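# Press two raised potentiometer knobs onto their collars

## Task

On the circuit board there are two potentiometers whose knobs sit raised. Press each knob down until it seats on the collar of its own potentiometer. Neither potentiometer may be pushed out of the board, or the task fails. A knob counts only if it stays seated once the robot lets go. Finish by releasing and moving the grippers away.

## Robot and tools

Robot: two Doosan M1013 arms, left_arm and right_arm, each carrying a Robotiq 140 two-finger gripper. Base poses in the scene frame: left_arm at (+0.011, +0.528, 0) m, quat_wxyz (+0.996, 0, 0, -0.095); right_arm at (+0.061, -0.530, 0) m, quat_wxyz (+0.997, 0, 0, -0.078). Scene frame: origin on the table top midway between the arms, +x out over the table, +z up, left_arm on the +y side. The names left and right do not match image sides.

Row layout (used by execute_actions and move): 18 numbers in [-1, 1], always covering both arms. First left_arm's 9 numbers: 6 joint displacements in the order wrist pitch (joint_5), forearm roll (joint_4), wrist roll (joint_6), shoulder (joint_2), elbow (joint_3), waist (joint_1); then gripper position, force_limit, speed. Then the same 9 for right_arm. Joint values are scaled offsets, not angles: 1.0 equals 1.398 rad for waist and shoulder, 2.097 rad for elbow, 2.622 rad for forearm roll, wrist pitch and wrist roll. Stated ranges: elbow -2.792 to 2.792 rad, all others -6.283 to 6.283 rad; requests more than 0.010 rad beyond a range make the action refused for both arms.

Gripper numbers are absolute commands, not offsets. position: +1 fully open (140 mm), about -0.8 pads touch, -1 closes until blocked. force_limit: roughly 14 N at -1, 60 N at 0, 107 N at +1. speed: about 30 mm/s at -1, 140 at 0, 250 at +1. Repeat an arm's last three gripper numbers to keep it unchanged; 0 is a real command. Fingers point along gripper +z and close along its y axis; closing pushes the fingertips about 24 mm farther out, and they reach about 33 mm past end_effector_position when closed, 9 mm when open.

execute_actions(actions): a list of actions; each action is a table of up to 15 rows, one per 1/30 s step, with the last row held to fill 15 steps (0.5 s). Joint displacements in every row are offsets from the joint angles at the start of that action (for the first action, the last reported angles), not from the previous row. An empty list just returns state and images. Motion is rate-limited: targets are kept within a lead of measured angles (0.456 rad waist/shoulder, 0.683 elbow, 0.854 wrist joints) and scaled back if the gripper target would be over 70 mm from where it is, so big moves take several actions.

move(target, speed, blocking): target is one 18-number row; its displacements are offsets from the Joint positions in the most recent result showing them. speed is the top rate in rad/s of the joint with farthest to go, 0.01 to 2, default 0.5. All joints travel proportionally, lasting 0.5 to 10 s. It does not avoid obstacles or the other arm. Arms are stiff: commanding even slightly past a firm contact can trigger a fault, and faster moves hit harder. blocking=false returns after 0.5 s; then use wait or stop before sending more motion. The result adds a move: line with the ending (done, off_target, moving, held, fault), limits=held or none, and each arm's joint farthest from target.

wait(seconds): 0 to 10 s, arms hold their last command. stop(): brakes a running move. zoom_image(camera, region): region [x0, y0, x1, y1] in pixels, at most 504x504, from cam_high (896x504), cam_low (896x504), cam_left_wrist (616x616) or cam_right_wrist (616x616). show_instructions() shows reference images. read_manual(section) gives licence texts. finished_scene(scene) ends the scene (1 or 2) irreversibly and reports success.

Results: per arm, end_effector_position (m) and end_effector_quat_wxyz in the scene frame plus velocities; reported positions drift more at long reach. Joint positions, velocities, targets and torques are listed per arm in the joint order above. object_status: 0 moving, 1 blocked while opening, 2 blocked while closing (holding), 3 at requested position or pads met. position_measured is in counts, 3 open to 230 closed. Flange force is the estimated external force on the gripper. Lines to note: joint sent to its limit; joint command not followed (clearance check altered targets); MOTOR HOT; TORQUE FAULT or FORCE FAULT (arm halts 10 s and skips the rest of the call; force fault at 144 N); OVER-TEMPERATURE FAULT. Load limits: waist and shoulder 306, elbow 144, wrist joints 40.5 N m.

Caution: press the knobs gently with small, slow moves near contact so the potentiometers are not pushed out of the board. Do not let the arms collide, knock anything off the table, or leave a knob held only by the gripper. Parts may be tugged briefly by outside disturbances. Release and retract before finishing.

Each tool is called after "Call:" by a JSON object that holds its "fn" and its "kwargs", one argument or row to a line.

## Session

Call:
{"fn": "execute_actions", "kwargs": {
  "actions": []
}}

Scene clock: 0.00 s.
left_arm: end_effector_position=(+0.2131, +0.1128, +0.2283) position_measured=3 object_status=3 end_effector_quat_wxyz=(+0.565, +0.363, +0.728, +0.134) end_effector_velocity=(+0.001, +0.001, +0.000) end_effector_angular_velocity=(+0.001, -0.002, +0.002) | right_arm: end_effector_position=(+0.8617, -0.0383, +0.3769) position_measured=3 object_status=3 end_effector_quat_wxyz=(-0.456, +0.874, -0.062, -0.157) end_effector_velocity=(-0.000, -0.000, -0.000) end_effector_angular_velocity=(-0.000, +0.000, +0.001)
Joint names: [wrist pitch, forearm roll, wrist roll, shoulder, elbow, waist]
Joint positions: left_arm=[ 1.411  1.24   2.943  0.013  2.453 -1.77 ] | right_arm=[1.511 1.007 1.78  0.604 1.162 0.365]
Joint velocities: left_arm=[ 0.002 -0.     0.     0.     0.001  0.   ] | right_arm=[ 0. -0. -0.  0.  0.  0.]
Joint torques (N m, as the joint torque sensors report them, + toward a larger angle): no reading
Flange force (N, the push that the arm receives, along the gripper's own x y z axes): no reading
Joint targets: left_arm=[1.411 1.240 2.943 0.013 2.453 -1.770] | right_arm=[1.511 1.007 1.780 0.604 1.162 0.365]
camera_calibration (this result's frames):
cam_left_wrist: T_world_to_cam=[[0.49068, 0.688325, 0.534267, -0.276736], [-0.289144, -0.449786, 0.845038, -0.0710369], [0.821966, -0.569124, -0.0216755, 0.071092], [0, 0, 0, 1]] pos_world=[0.0568135, 0.198993, 0.209421]
cam_right_wrist: T_world_to_cam=[[0.0630525, -0.511746, -0.85682, 0.239961], [-0.857114, -0.467567, 0.216186, 0.654944], [-0.511253, 0.720761, -0.468106, 0.81251], [0, 0, 0, 1]] pos_world=[0.96163, -0.156597, 0.444355]

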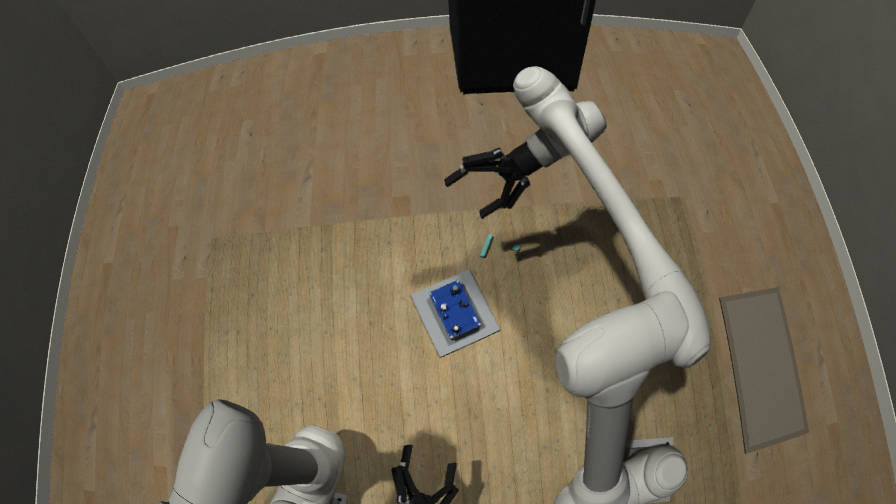

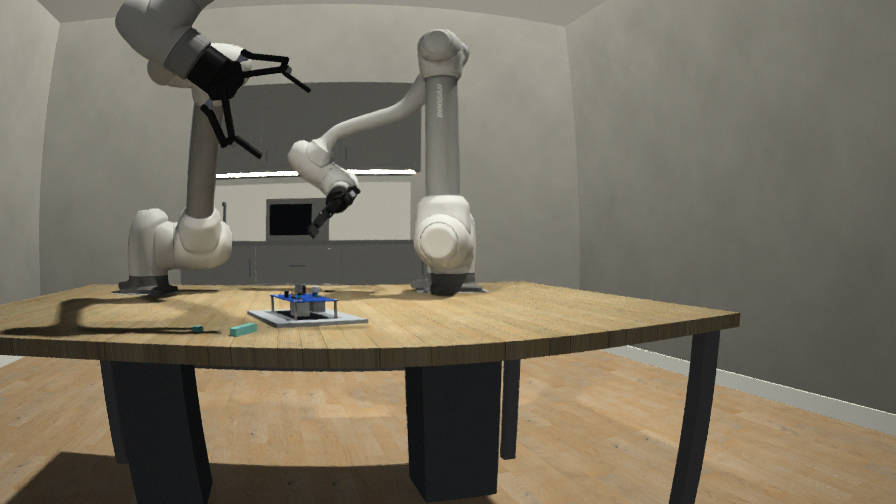

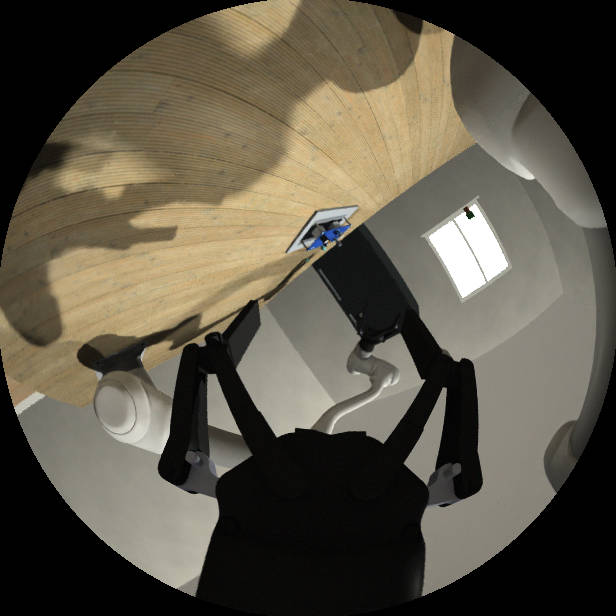

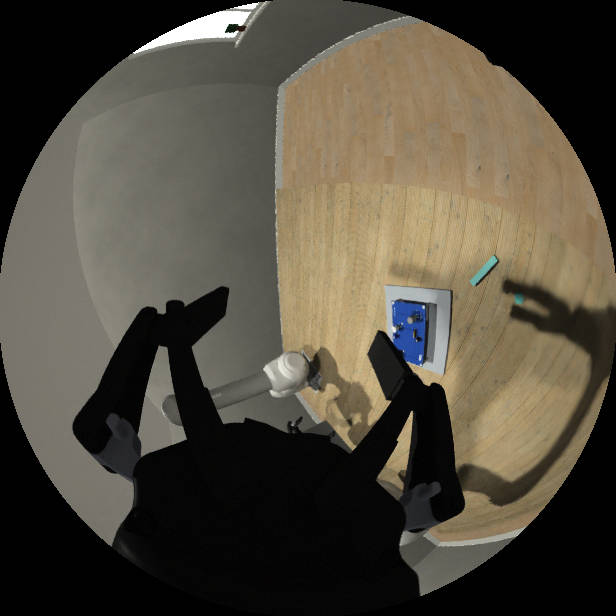

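Call:
{"fn": "zoom_image", "kwargs": {
  "camera": "cam_high",
  "region": [400, 260, 510, 365]
}}

Call:
{"fn": "zoom_image", "kwargs": {
  "camera": "cam_low",
  "region": [260, 275, 350, 330]
}}

Region (400, 260, 510, 365) of cam_high's 896x504 image, scaled by 4.582, with more detail than that image has; it fills the top 481 rows of this view, and the rest is white.

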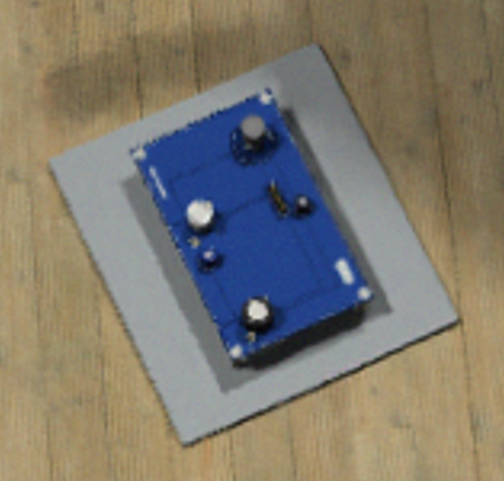

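Region (260, 275, 350, 330) of cam_low's 896x504 image, scaled by 5.600, with more detail than that image has.

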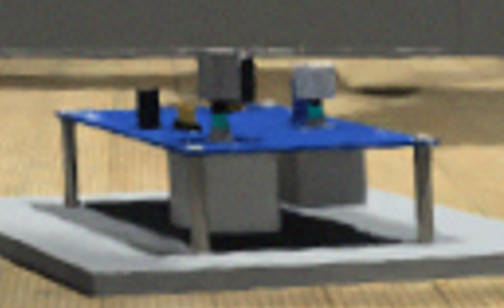

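Call:
{"fn": "zoom_image", "kwargs": {
  "camera": "cam_low",
  "region": [283, 278, 328, 306]
}}

Region (283, 278, 328, 306) of cam_low's 896x504 image, scaled by 11.200, with more detail than that image has; it fills the top 314 rows of this view, and the rest is white.

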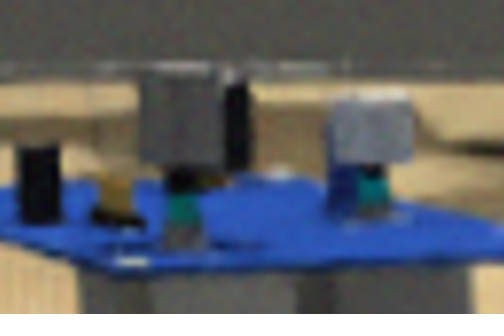

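Call:
{"fn": "move", "kwargs": {
  "target": [0,0,0,0,0,0,1,0,0, -0.12461,-0.38406,0.16125,-0.01119,0.09869,0.30273,-1,0,0.5],
  "speed": 0.8
}}

Call:
{"fn": "zoom_image", "kwargs": {
  "camera": "cam_low",
  "region": [275, 262, 335, 306]
}}

Call:
{"fn": "zoom_image", "kwargs": {
  "camera": "cam_right_wrist",
  "region": [220, 170, 400, 350]
}}

Scene clock: 4.00 s.
left_arm: end_effector_position=(+0.2131, +0.1128, +0.2283) position_measured=3 object_status=3 end_effector_quat_wxyz=(+0.565, +0.363, +0.728, +0.134) end_effector_velocity=(+0.000, +0.000, +0.000) end_effector_angular_velocity=(-0.000, -0.000, +0.000) | right_arm: end_effector_position=(+0.7357, +0.0070, +0.1254) position_measured=233 object_status=3 end_effector_quat_wxyz=(-0.000, +1.000, -0.000, -0.000) end_effector_velocity=(-0.000, +0.000, -0.000) end_effector_angular_velocity=(-0.001, -0.001, +0.000)
Joint names: [wrist pitch, forearm roll, wrist roll, shoulder, elbow, waist]
Joint positions: left_arm=[ 1.411  1.24   2.943  0.013  2.453 -1.77 ] | right_arm=[1.185 0.    2.203 0.588 1.369 0.789]
Joint velocities: left_arm=[ 0.001  0.    -0.    -0.     0.     0.   ] | right_arm=[-0.001 -0.002  0.001 -0.     0.     0.001]
Joint torques (N m, as the joint torque sensors report them, + toward a larger angle): left_arm=[  1.95   2.    -0.05 -29.26 -26.03  -1.49] | right_arm=[  -0.35    4.01    0.11 -100.56  -36.84    3.02]
Flange force (N, the push that the arm receives, along the gripper's own x y z axes): left_arm=[-6.9 0.8 3.3] | right_arm=[11.4 -4.3 0.7]
Joint targets: left_arm=[1.411 1.240 2.943 0.013 2.453 -1.770] | right_arm=[1.185 0.000 2.203 0.588 1.369 0.789]
move: done; limits=none; left_arm: farthest joint: the waist, 0.000 radians from its target (0.000 radians at the start); right_arm: farthest joint: the waist, 0.000 radians from its target (0.423 radians at the start)
camera_calibration (this result's frames):
cam_left_wrist: T_world_to_cam=[[0.49068, 0.688325, 0.534267, -0.276735], [-0.289144, -0.449785, 0.845038, -0.071037], [0.821966, -0.569124, -0.0216757, 0.0710921], [0, 0, 0, 1]] pos_world=[0.0568134, 0.198993, 0.209421]
cam_right_wrist: T_world_to_cam=[[0.324132, -0.945621, -0.0272022, -0.23747], [-0.896606, -0.316248, 0.309977, 0.638768], [-0.301723, -0.0760837, -0.950355, 0.509594], [0, 0, 0, 1]] pos_world=[0.803451, 0.0162241, 0.279832]

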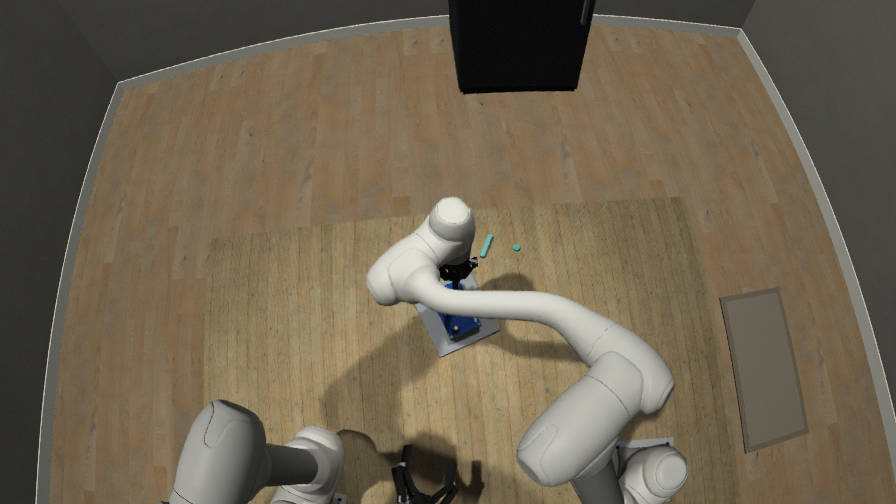

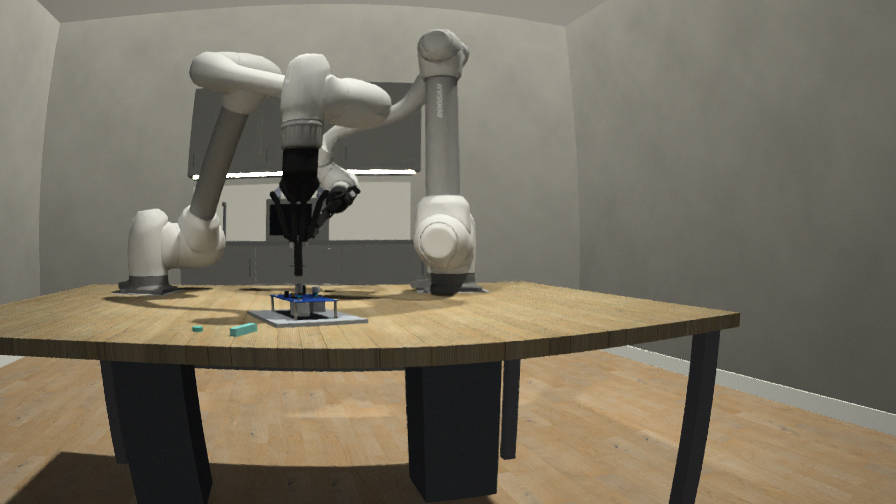

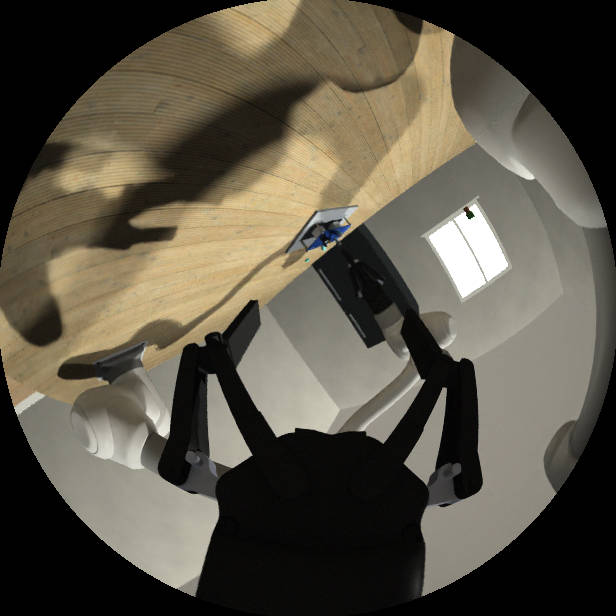

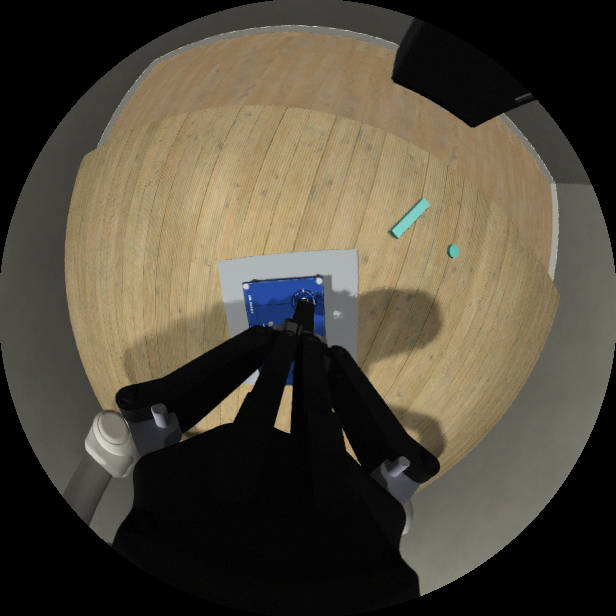

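Region (275, 262, 335, 306) of cam_low's 896x504 image, scaled by 8.400, with more detail than that image has; it fills the top 370 rows of this view, and the rest is white.

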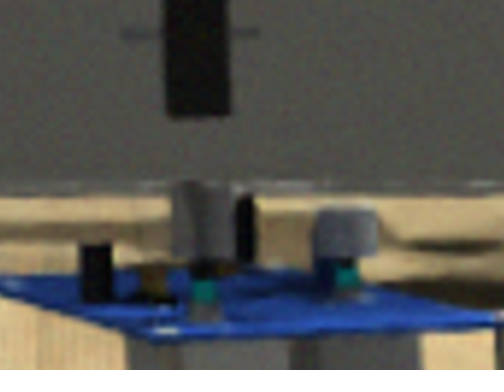

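Region (220, 170, 400, 350) of cam_right_wrist's 616x616 image, scaled by 2.800, with more detail than that image has.

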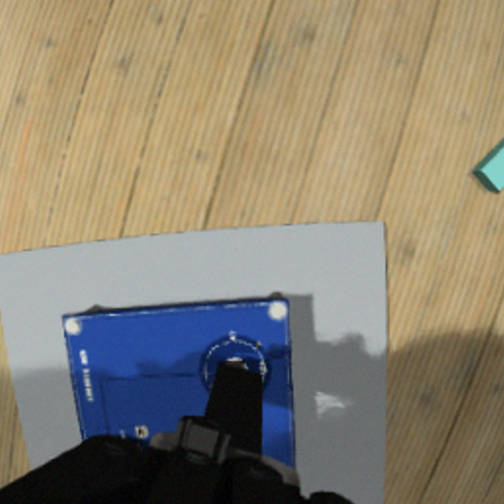

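Call:
{"fn": "move", "kwargs": {
  "target": [0,0,0,0,0,0,1,0,0, -0.015168,0,0,0.012253,0.0108,0,-1,0,0.5],
  "speed": 0.015
}}

Call:
{"fn": "zoom_image", "kwargs": {
  "camera": "cam_low",
  "region": [283, 276, 328, 306]
}}

Scene clock: 7.97 s.
left_arm: end_effector_position=(+0.2131, +0.1128, +0.2283) position_measured=3 object_status=3 end_effector_quat_wxyz=(+0.565, +0.363, +0.728, +0.134) end_effector_velocity=(+0.000, +0.000, +0.000) end_effector_angular_velocity=(+0.000, -0.000, +0.000) | right_arm: end_effector_position=(+0.7357, +0.0070, +0.0991) position_measured=233 object_status=3 end_effector_quat_wxyz=(-0.000, +1.000, -0.000, -0.000) end_effector_velocity=(-0.000, +0.000, -0.001) end_effector_angular_velocity=(+0.002, +0.001, -0.001)
Joint names: [wrist pitch, forearm roll, wrist roll, shoulder, elbow, waist]
Joint positions: left_arm=[ 1.411  1.24   2.943  0.013  2.453 -1.77 ] | right_arm=[1.145 0.    2.203 0.605 1.391 0.789]
Joint velocities: left_arm=[ 0.     0.     0.001 -0.    -0.     0.   ] | right_arm=[-0.002  0.002 -0.     0.001  0.001 -0.   ]
Joint torques (N m, as the joint torque sensors report them, + toward a larger angle): left_arm=[  1.94   1.9    0.05 -28.21 -25.87  -0.6 ] | right_arm=[ -0.39   3.71  -0.08 -80.55 -27.41   2.63]
Flange force (N, the push that the arm receives, along the gripper's own x y z axes): left_arm=[-6.7 2.5 0.3] | right_arm=[3.9 0.7 -20.5]
Joint targets: left_arm=[1.411 1.240 2.943 0.013 2.453 -1.770] | right_arm=[1.145 0.000 2.203 0.605 1.391 0.789]
move: done; limits=none; left_arm: farthest joint: the waist, 0.000 radians from its target (0.000 radians at the start); right_arm: farthest joint: the waist, 0.000 radians from its target (0.000 radians at the start)
camera_calibration (this result's frames):
cam_left_wrist: T_world_to_cam=[[0.49068, 0.688325, 0.534267, -0.276736], [-0.289144, -0.449786, 0.845038, -0.0710369], [0.821966, -0.569123, -0.0216756, 0.0710919], [0, 0, 0, 1]] pos_world=[0.0568135, 0.198993, 0.209421]
cam_right_wrist: T_world_to_cam=[[0.324138, -0.945619, -0.0272009, -0.238172], [-0.896604, -0.316254, 0.309974, 0.646917], [-0.30172, -0.0760861, -0.950356, 0.484616], [0, 0, 0, 1]] pos_world=[0.803447, 0.0162432, 0.253552]

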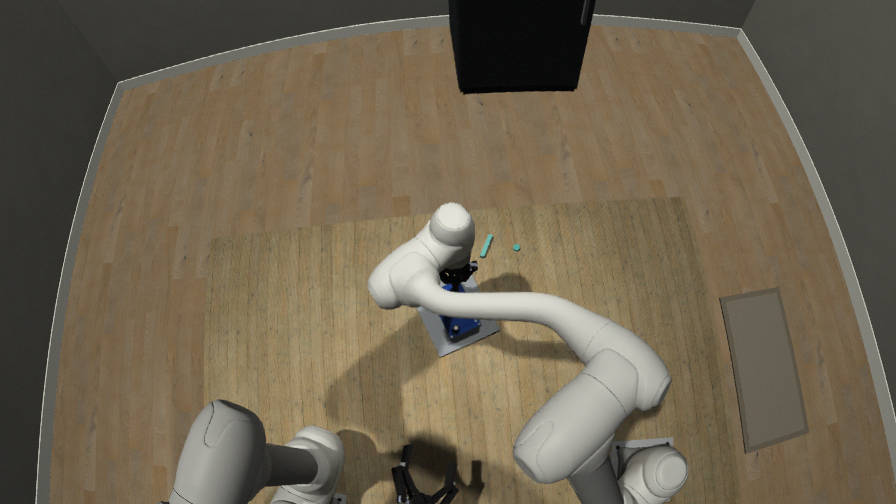

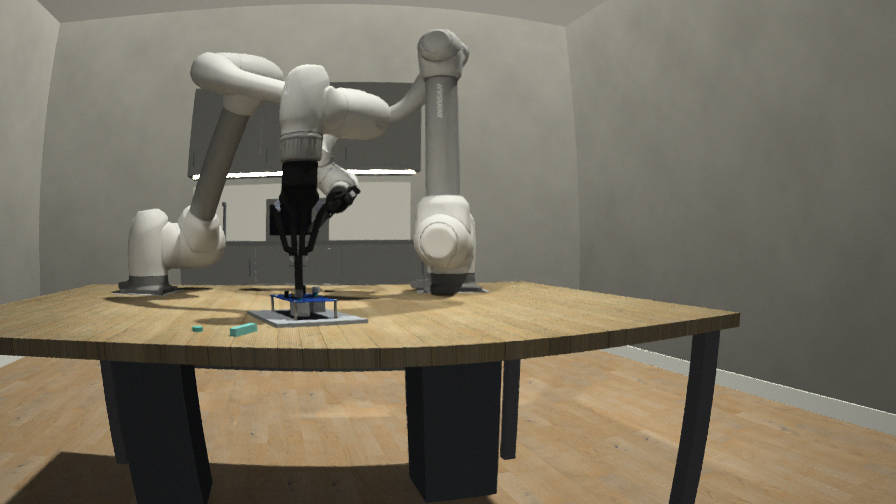

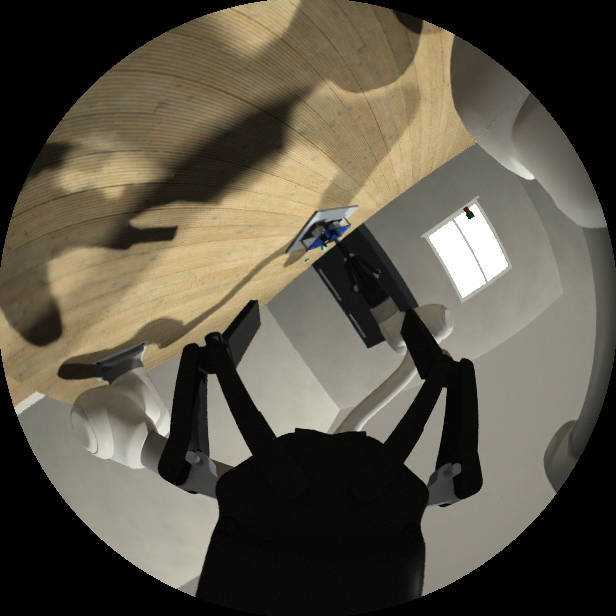

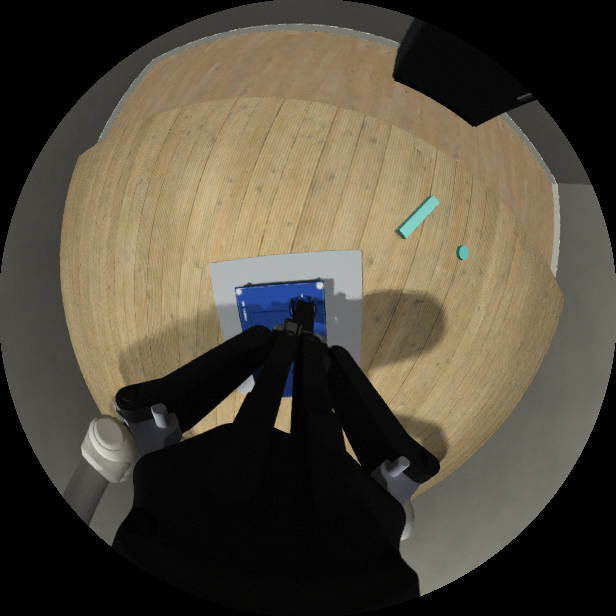

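Region (283, 276, 328, 306) of cam_low's 896x504 image, scaled by 11.200, with more detail than that image has.

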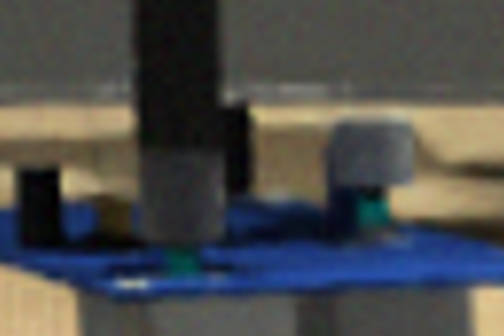

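Call:
{"fn": "move", "kwargs": {
  "target": [0,0,0,0,0,0,1,0,0, 0.00399,0,0,-0.003388,-0.002737,0,-1,0,0.5],
  "speed": 0.02
}}

Call:
{"fn": "zoom_image", "kwargs": {
  "camera": "cam_low",
  "region": [283, 276, 328, 306]
}}

Scene clock: 9.43 s.
left_arm: end_effector_position=(+0.2131, +0.1128, +0.2283) position_measured=3 object_status=3 end_effector_quat_wxyz=(+0.565, +0.363, +0.728, +0.134) end_effector_velocity=(+0.000, +0.001, -0.001) end_effector_angular_velocity=(+0.002, -0.000, -0.001) | right_arm: end_effector_position=(+0.7357, +0.0070, +0.1059) position_measured=233 object_status=3 end_effector_quat_wxyz=(-0.000, +1.000, -0.000, -0.000) end_effector_velocity=(+0.001, +0.001, +0.002) end_effector_angular_velocity=(+0.002, -0.002, +0.001)
Joint names: [wrist pitch, forearm roll, wrist roll, shoulder, elbow, waist]
Joint positions: left_arm=[ 1.411  1.24   2.943  0.013  2.453 -1.77 ] | right_arm=[1.155 0.    2.203 0.6   1.386 0.789]
Joint velocities: left_arm=[-0.001  0.    -0.     0.     0.002 -0.   ] | right_arm=[ 0.     0.    -0.001 -0.001 -0.002  0.   ]
Joint torques (N m, as the joint torque sensors report them, + toward a larger angle): left_arm=[  1.87   1.92  -0.05 -28.85 -26.2   -0.43] | right_arm=[   0.      4.23   -0.15 -101.21  -38.02    1.29]
Flange force (N, the push that the arm receives, along the gripper's own x y z axes): left_arm=[-5.4 1.2 0.4] | right_arm=[6.5 -3.4 3.1]
Joint targets: left_arm=[1.411 1.240 2.943 0.013 2.453 -1.770] | right_arm=[1.155 0.000 2.203 0.600 1.386 0.789]
move: done; limits=none; left_arm: farthest joint: the waist, 0.000 radians from its target (0.000 radians at the start); right_arm: farthest joint: the elbow, 0.001 radians from its target (0.006 radians at the start)
camera_calibration (this result's frames):
cam_left_wrist: T_world_to_cam=[[0.49068, 0.688325, 0.534267, -0.276736], [-0.289144, -0.449786, 0.845038, -0.0710369], [0.821966, -0.569123, -0.0216757, 0.0710921], [0, 0, 0, 1]] pos_world=[0.0568135, 0.198993, 0.209421]
cam_right_wrist: T_world_to_cam=[[0.324121, -0.945626, -0.0271673, -0.238011], [-0.89658, -0.316218, 0.310082, 0.644713], [-0.301812, -0.0761463, -0.950322, 0.491164], [0, 0, 0, 1]] pos_world=[0.80342, 0.0162011, 0.260384]

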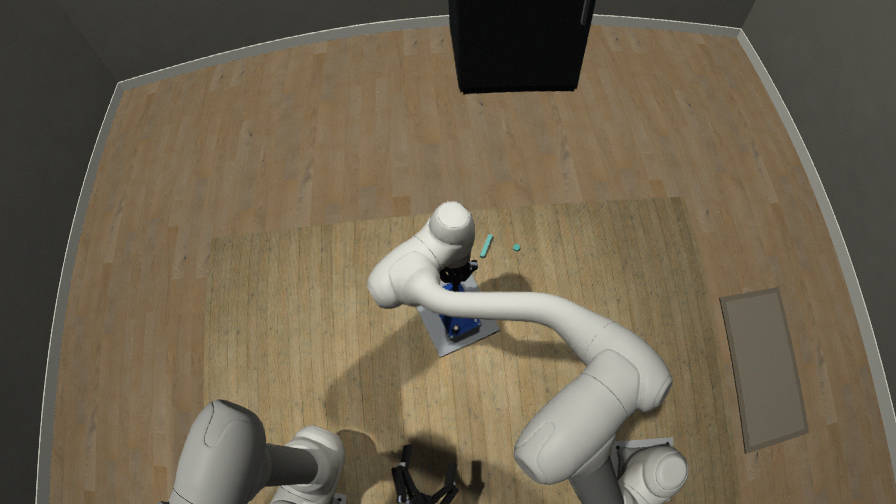

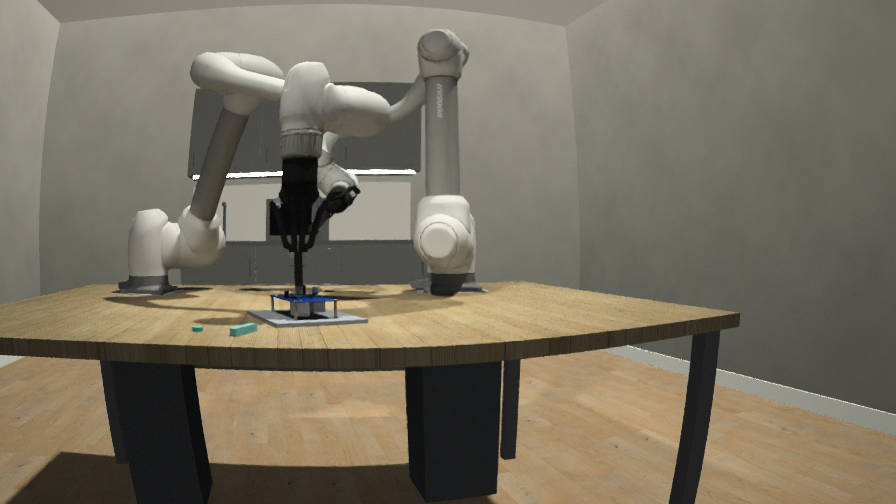

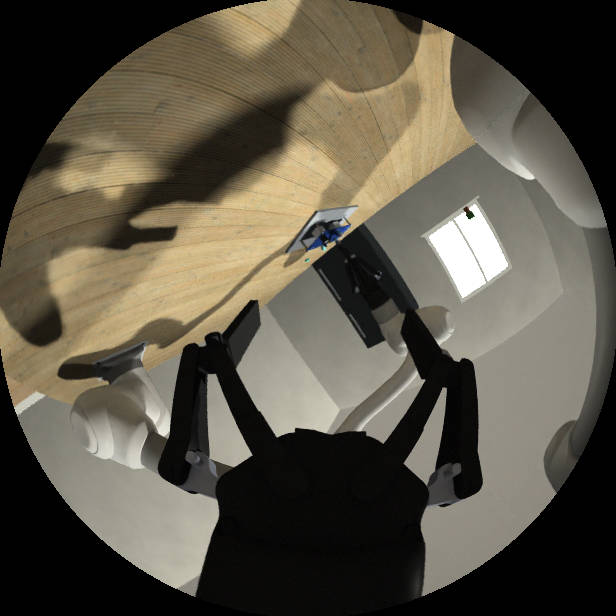

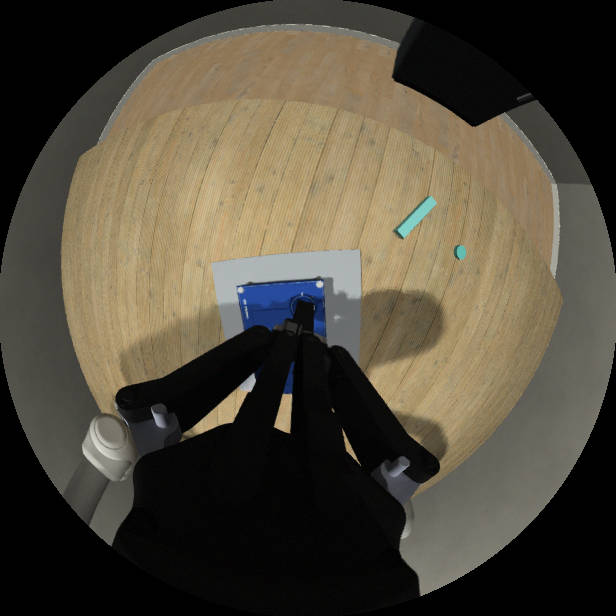

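Region (283, 276, 328, 306) of cam_low's 896x504 image, scaled by 11.200, with more detail than that image has.

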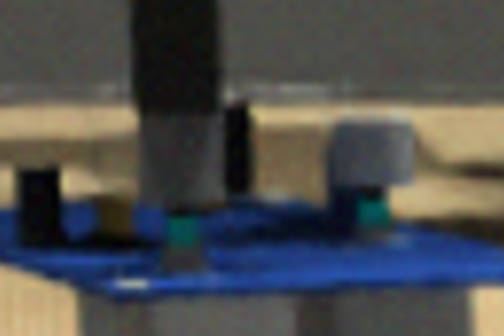

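Call:
{"fn": "move", "kwargs": {
  "target": [0,0,0,0,0,0,1,0,0, -0.006755,0,0,0.005735,0.004633,0,-1,0,0.5],
  "speed": 0.012
}}

Call:
{"fn": "zoom_image", "kwargs": {
  "camera": "cam_low",
  "region": [283, 276, 328, 306]
}}

Scene clock: 11.37 s.
left_arm: end_effector_position=(+0.2131, +0.1128, +0.2283) position_measured=3 object_status=3 end_effector_quat_wxyz=(+0.565, +0.363, +0.728, +0.134) end_effector_velocity=(+0.001, +0.001, -0.000) end_effector_angular_velocity=(+0.002, -0.002, +0.001) | right_arm: end_effector_position=(+0.7357, +0.0070, +0.0942) position_measured=233 object_status=3 end_effector_quat_wxyz=(-0.000, +1.000, -0.000, -0.000) end_effector_velocity=(-0.000, +0.001, -0.001) end_effector_angular_velocity=(+0.002, +0.001, -0.001)
Joint names: [wrist pitch, forearm roll, wrist roll, shoulder, elbow, waist]
Joint positions: left_arm=[ 1.411  1.24   2.943  0.013  2.453 -1.77 ] | right_arm=[1.138 0.    2.203 0.608 1.395 0.789]
Joint velocities: left_arm=[ 0.002 -0.     0.     0.     0.002  0.   ] | right_arm=[-0.002  0.002 -0.     0.001  0.     0.   ]
Joint torques (N m, as the joint torque sensors report them, + toward a larger angle): left_arm=[  1.79   1.85   0.01 -29.48 -25.8   -0.36] | right_arm=[  0.73   4.25   0.3  -80.7  -25.64   2.13]
Flange force (N, the push that the arm receives, along the gripper's own x y z axes): left_arm=[-5.8 -0.6 0.4] | right_arm=[6.2 -1.4 -20.1]
Joint targets: left_arm=[1.411 1.240 2.943 0.013 2.453 -1.770] | right_arm=[1.138 0.000 2.203 0.608 1.396 0.789]
move: done; limits=none; left_arm: farthest joint: the waist, 0.000 radians from its target (0.000 radians at the start); right_arm: farthest joint: the waist, 0.000 radians from its target (0.000 radians at the start)
camera_calibration (this result's frames):
cam_left_wrist: T_world_to_cam=[[0.49068, 0.688325, 0.534267, -0.276736], [-0.289144, -0.449786, 0.845038, -0.071037], [0.821966, -0.569124, -0.0216757, 0.0710921], [0, 0, 0, 1]] pos_world=[0.0568135, 0.198993, 0.209421]
cam_right_wrist: T_world_to_cam=[[0.324115, -0.945628, -0.027159, -0.238327], [-0.896577, -0.316209, 0.310099, 0.648363], [-0.301827, -0.0761578, -0.950316, 0.479988], [0, 0, 0, 1]] pos_world=[0.803426, 0.0162046, 0.248611]

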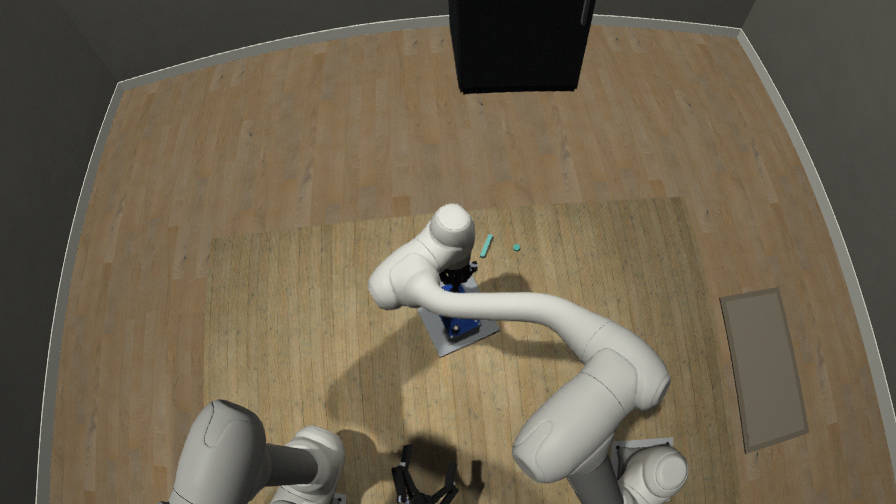

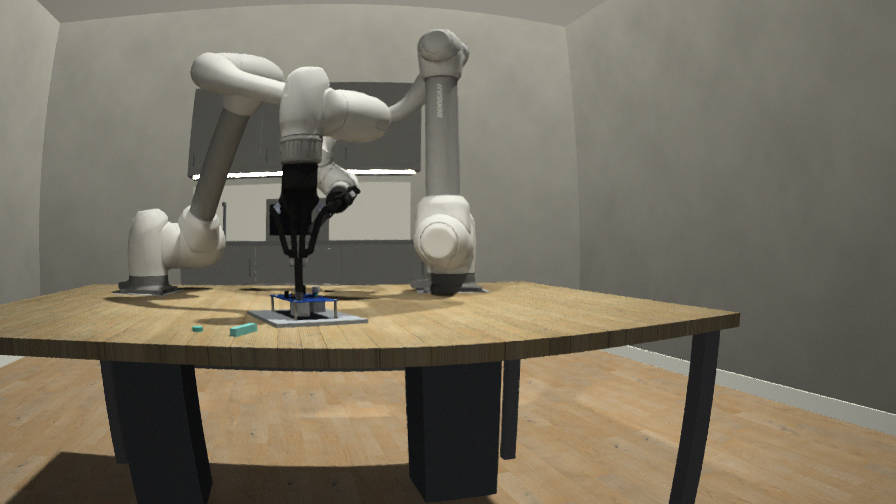

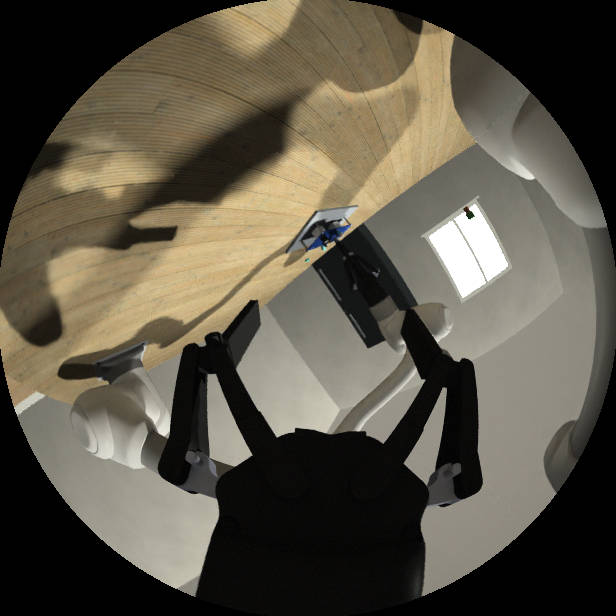

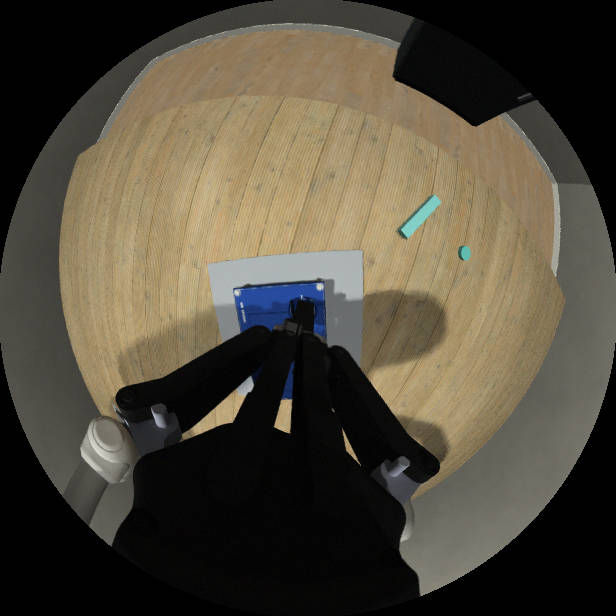

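Region (283, 276, 328, 306) of cam_low's 896x504 image, scaled by 11.200, with more detail than that image has.

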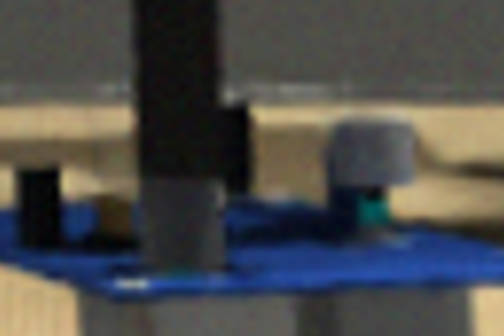

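Call:
{"fn": "execute_actions", "kwargs": {
  "actions": []
}}

Scene clock: 12.00 s.
left_arm: end_effector_position=(+0.2131, +0.1128, +0.2283) position_measured=3 object_status=3 end_effector_quat_wxyz=(+0.565, +0.363, +0.728, +0.134) end_effector_velocity=(+0.000, +0.000, -0.000) end_effector_angular_velocity=(+0.001, -0.000, +0.000) | right_arm: end_effector_position=(+0.7357, +0.0070, +0.0941) position_measured=233 object_status=3 end_effector_quat_wxyz=(-0.000, +1.000, -0.000, -0.000) end_effector_velocity=(+0.000, +0.000, -0.000) end_effector_angular_velocity=(+0.001, -0.000, -0.001)
Joint names: [wrist pitch, forearm roll, wrist roll, shoulder, elbow, waist]
Joint positions: left_arm=[ 1.411  1.24   2.943  0.013  2.453 -1.77 ] | right_arm=[1.138 0.    2.203 0.608 1.396 0.789]
Joint velocities: left_arm=[0.    0.    0.    0.001 0.    0.   ] | right_arm=[-0.001  0.001  0.001  0.     0.    -0.   ]
Joint torques (N m, as the joint torque sensors report them, + toward a larger angle): left_arm=[  1.74   1.89   0.02 -29.58 -26.38  -1.93] | right_arm=[  0.49   3.86  -0.12 -81.07 -26.18   2.46]
Flange force (N, the push that the arm receives, along the gripper's own x y z axes): left_arm=[-6.1 -0.2 4.5] | right_arm=[5.7 -1.1 -19.5]
Joint targets: left_arm=[1.411 1.240 2.943 0.013 2.453 -1.770] | right_arm=[1.138 0.000 2.203 0.608 1.396 0.789]
camera_calibration (this result's frames):
cam_left_wrist: T_world_to_cam=[[0.49068, 0.688325, 0.534267, -0.276736], [-0.289144, -0.449785, 0.845038, -0.071037], [0.821966, -0.569123, -0.0216756, 0.0710919], [0, 0, 0, 1]] pos_world=[0.0568135, 0.198993, 0.209421]
cam_right_wrist: T_world_to_cam=[[0.324115, -0.945628, -0.0271572, -0.238331], [-0.896575, -0.316208, 0.310105, 0.648385], [-0.301831, -0.0761612, -0.950314, 0.479908], [0, 0, 0, 1]] pos_world=[0.803424, 0.0162033, 0.248523]

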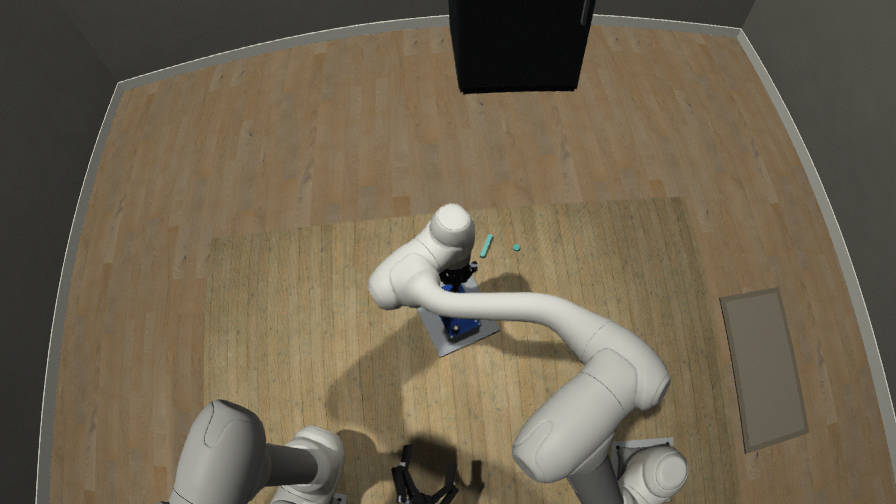

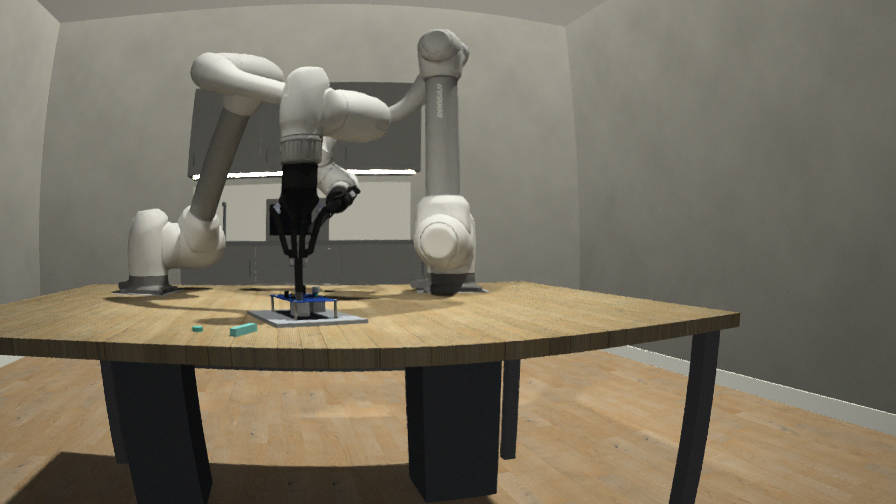

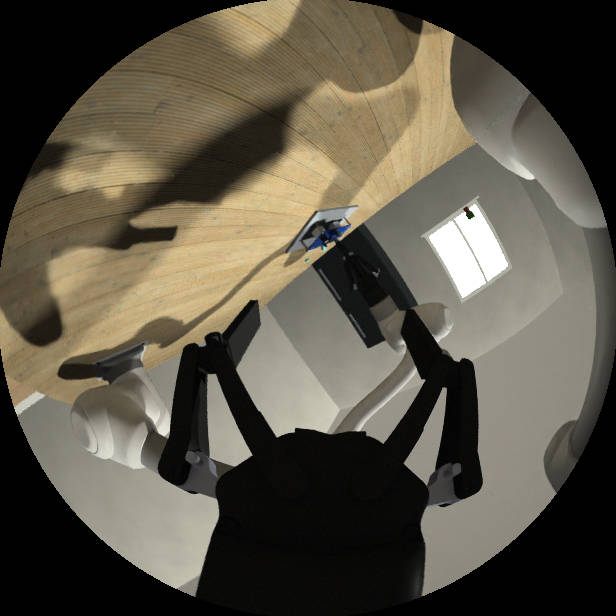

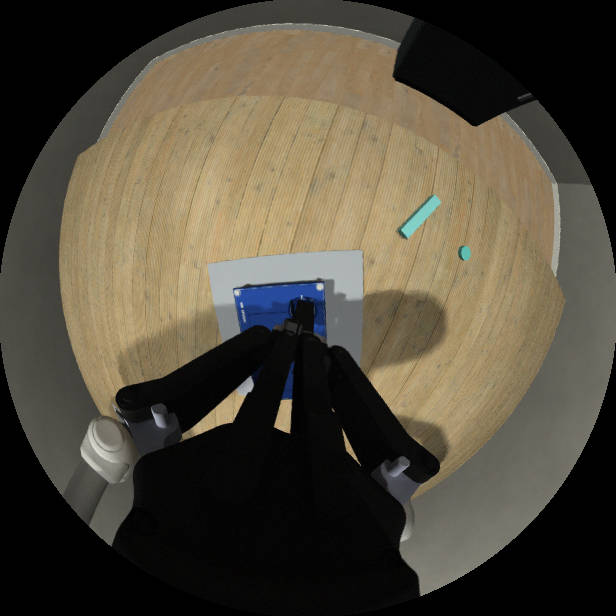

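Call:
{"fn": "move", "kwargs": {
  "target": [0,0,0,0,0,0,1,0,0, 0.003705,0,0,-0.003146,-0.002542,0,-1,0,0.5],
  "speed": 0.03
}}

Call:
{"fn": "zoom_image", "kwargs": {
  "camera": "cam_low",
  "region": [283, 276, 328, 306]
}}

Scene clock: 14.30 s.
left_arm: end_effector_position=(+0.2131, +0.1128, +0.2283) position_measured=3 object_status=3 end_effector_quat_wxyz=(+0.565, +0.363, +0.728, +0.134) end_effector_velocity=(+0.000, -0.000, +0.000) end_effector_angular_velocity=(-0.000, -0.000, +0.001) | right_arm: end_effector_position=(+0.7357, +0.0069, +0.1004) position_measured=233 object_status=3 end_effector_quat_wxyz=(-0.000, +1.000, -0.000, -0.000) end_effector_velocity=(-0.000, +0.000, +0.001) end_effector_angular_velocity=(+0.001, +0.001, -0.001)
Joint names: [wrist pitch, forearm roll, wrist roll, shoulder, elbow, waist]
Joint positions: left_arm=[ 1.411  1.24   2.943  0.013  2.453 -1.77 ] | right_arm=[1.147 0.    2.203 0.604 1.39  0.789]
Joint velocities: left_arm=[ 0.001 -0.     0.    -0.    -0.001  0.001] | right_arm=[ 0.001  0.001  0.    -0.001 -0.     0.   ]
Joint torques (N m, as the joint torque sensors report them, + toward a larger angle): left_arm=[  1.89   2.04   0.11 -29.58 -26.    -0.46] | right_arm=[  0.67   3.95  -0.43 -97.16 -36.42   1.28]
Flange force (N, the push that the arm receives, along the gripper's own x y z axes): left_arm=[-5.5 -0.9 0.5] | right_arm=[3.8 -1.7 0.2]
Joint targets: left_arm=[1.411 1.240 2.943 0.013 2.453 -1.770] | right_arm=[1.147 0.000 2.203 0.604 1.390 0.789]
move: done; limits=none; left_arm: farthest joint: the waist, 0.000 radians from its target (0.000 radians at the start); right_arm: farthest joint: the shoulder, 0.001 radians from its target (0.005 radians at the start)
camera_calibration (this result's frames):
cam_left_wrist: T_world_to_cam=[[0.49068, 0.688325, 0.534267, -0.276735], [-0.289144, -0.449786, 0.845038, -0.071037], [0.821966, -0.569123, -0.0216757, 0.071092], [0, 0, 0, 1]] pos_world=[0.0568134, 0.198993, 0.209421]
cam_right_wrist: T_world_to_cam=[[0.324115, -0.945629, -0.027112, -0.238173], [-0.896535, -0.316183, 0.310248, 0.646352], [-0.301952, -0.0762491, -0.950269, 0.485984], [0, 0, 0, 1]] pos_world=[0.803417, 0.0161985, 0.254829]

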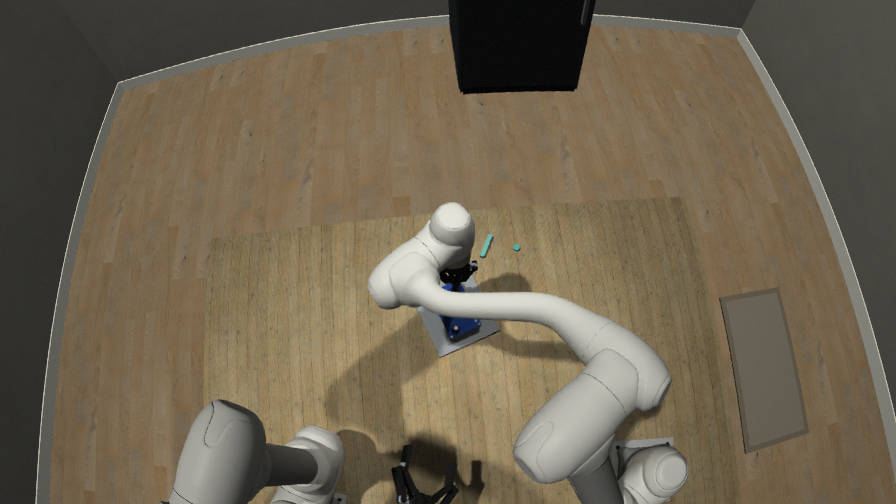

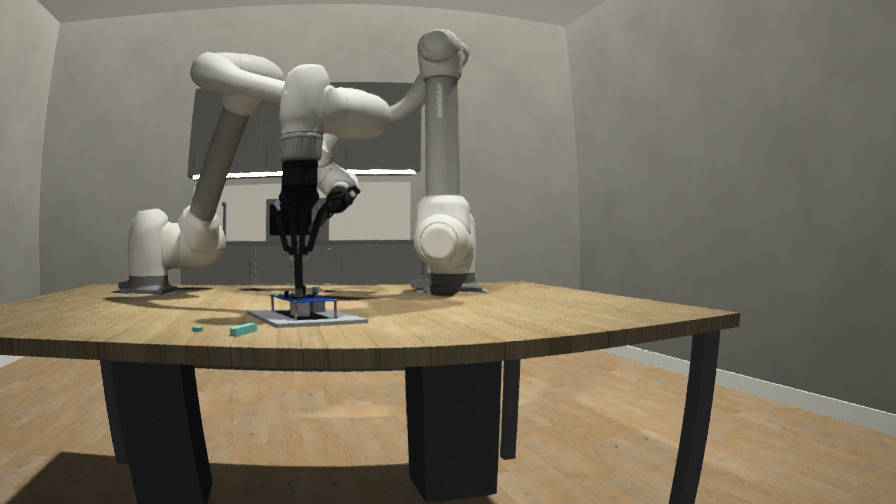

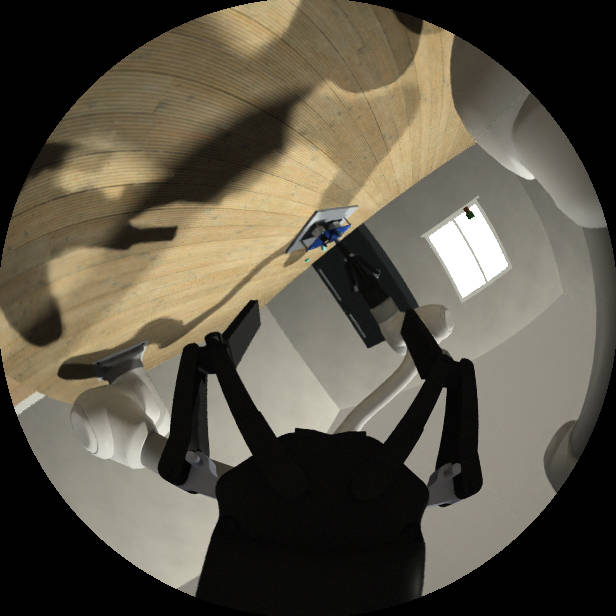

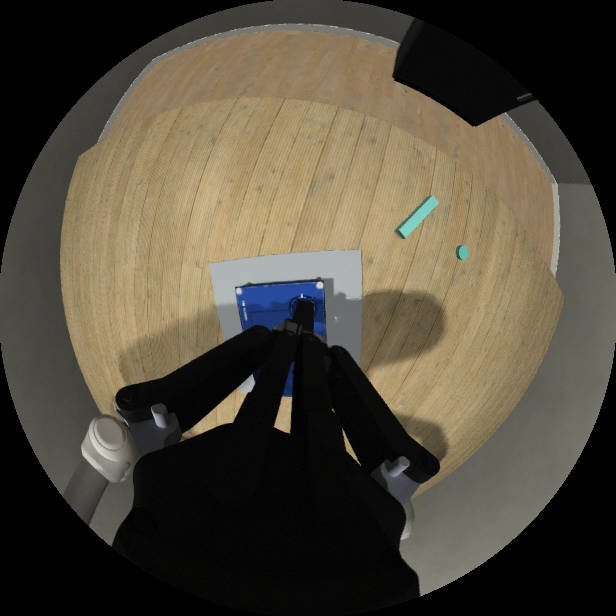

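Region (283, 276, 328, 306) of cam_low's 896x504 image, scaled by 11.200, with more detail than that image has.

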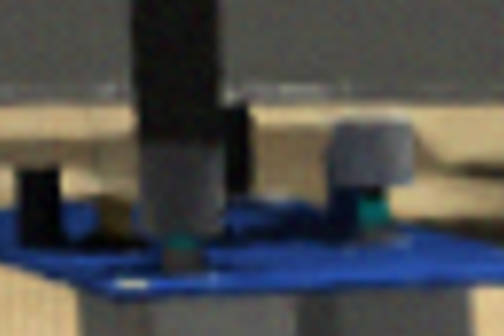

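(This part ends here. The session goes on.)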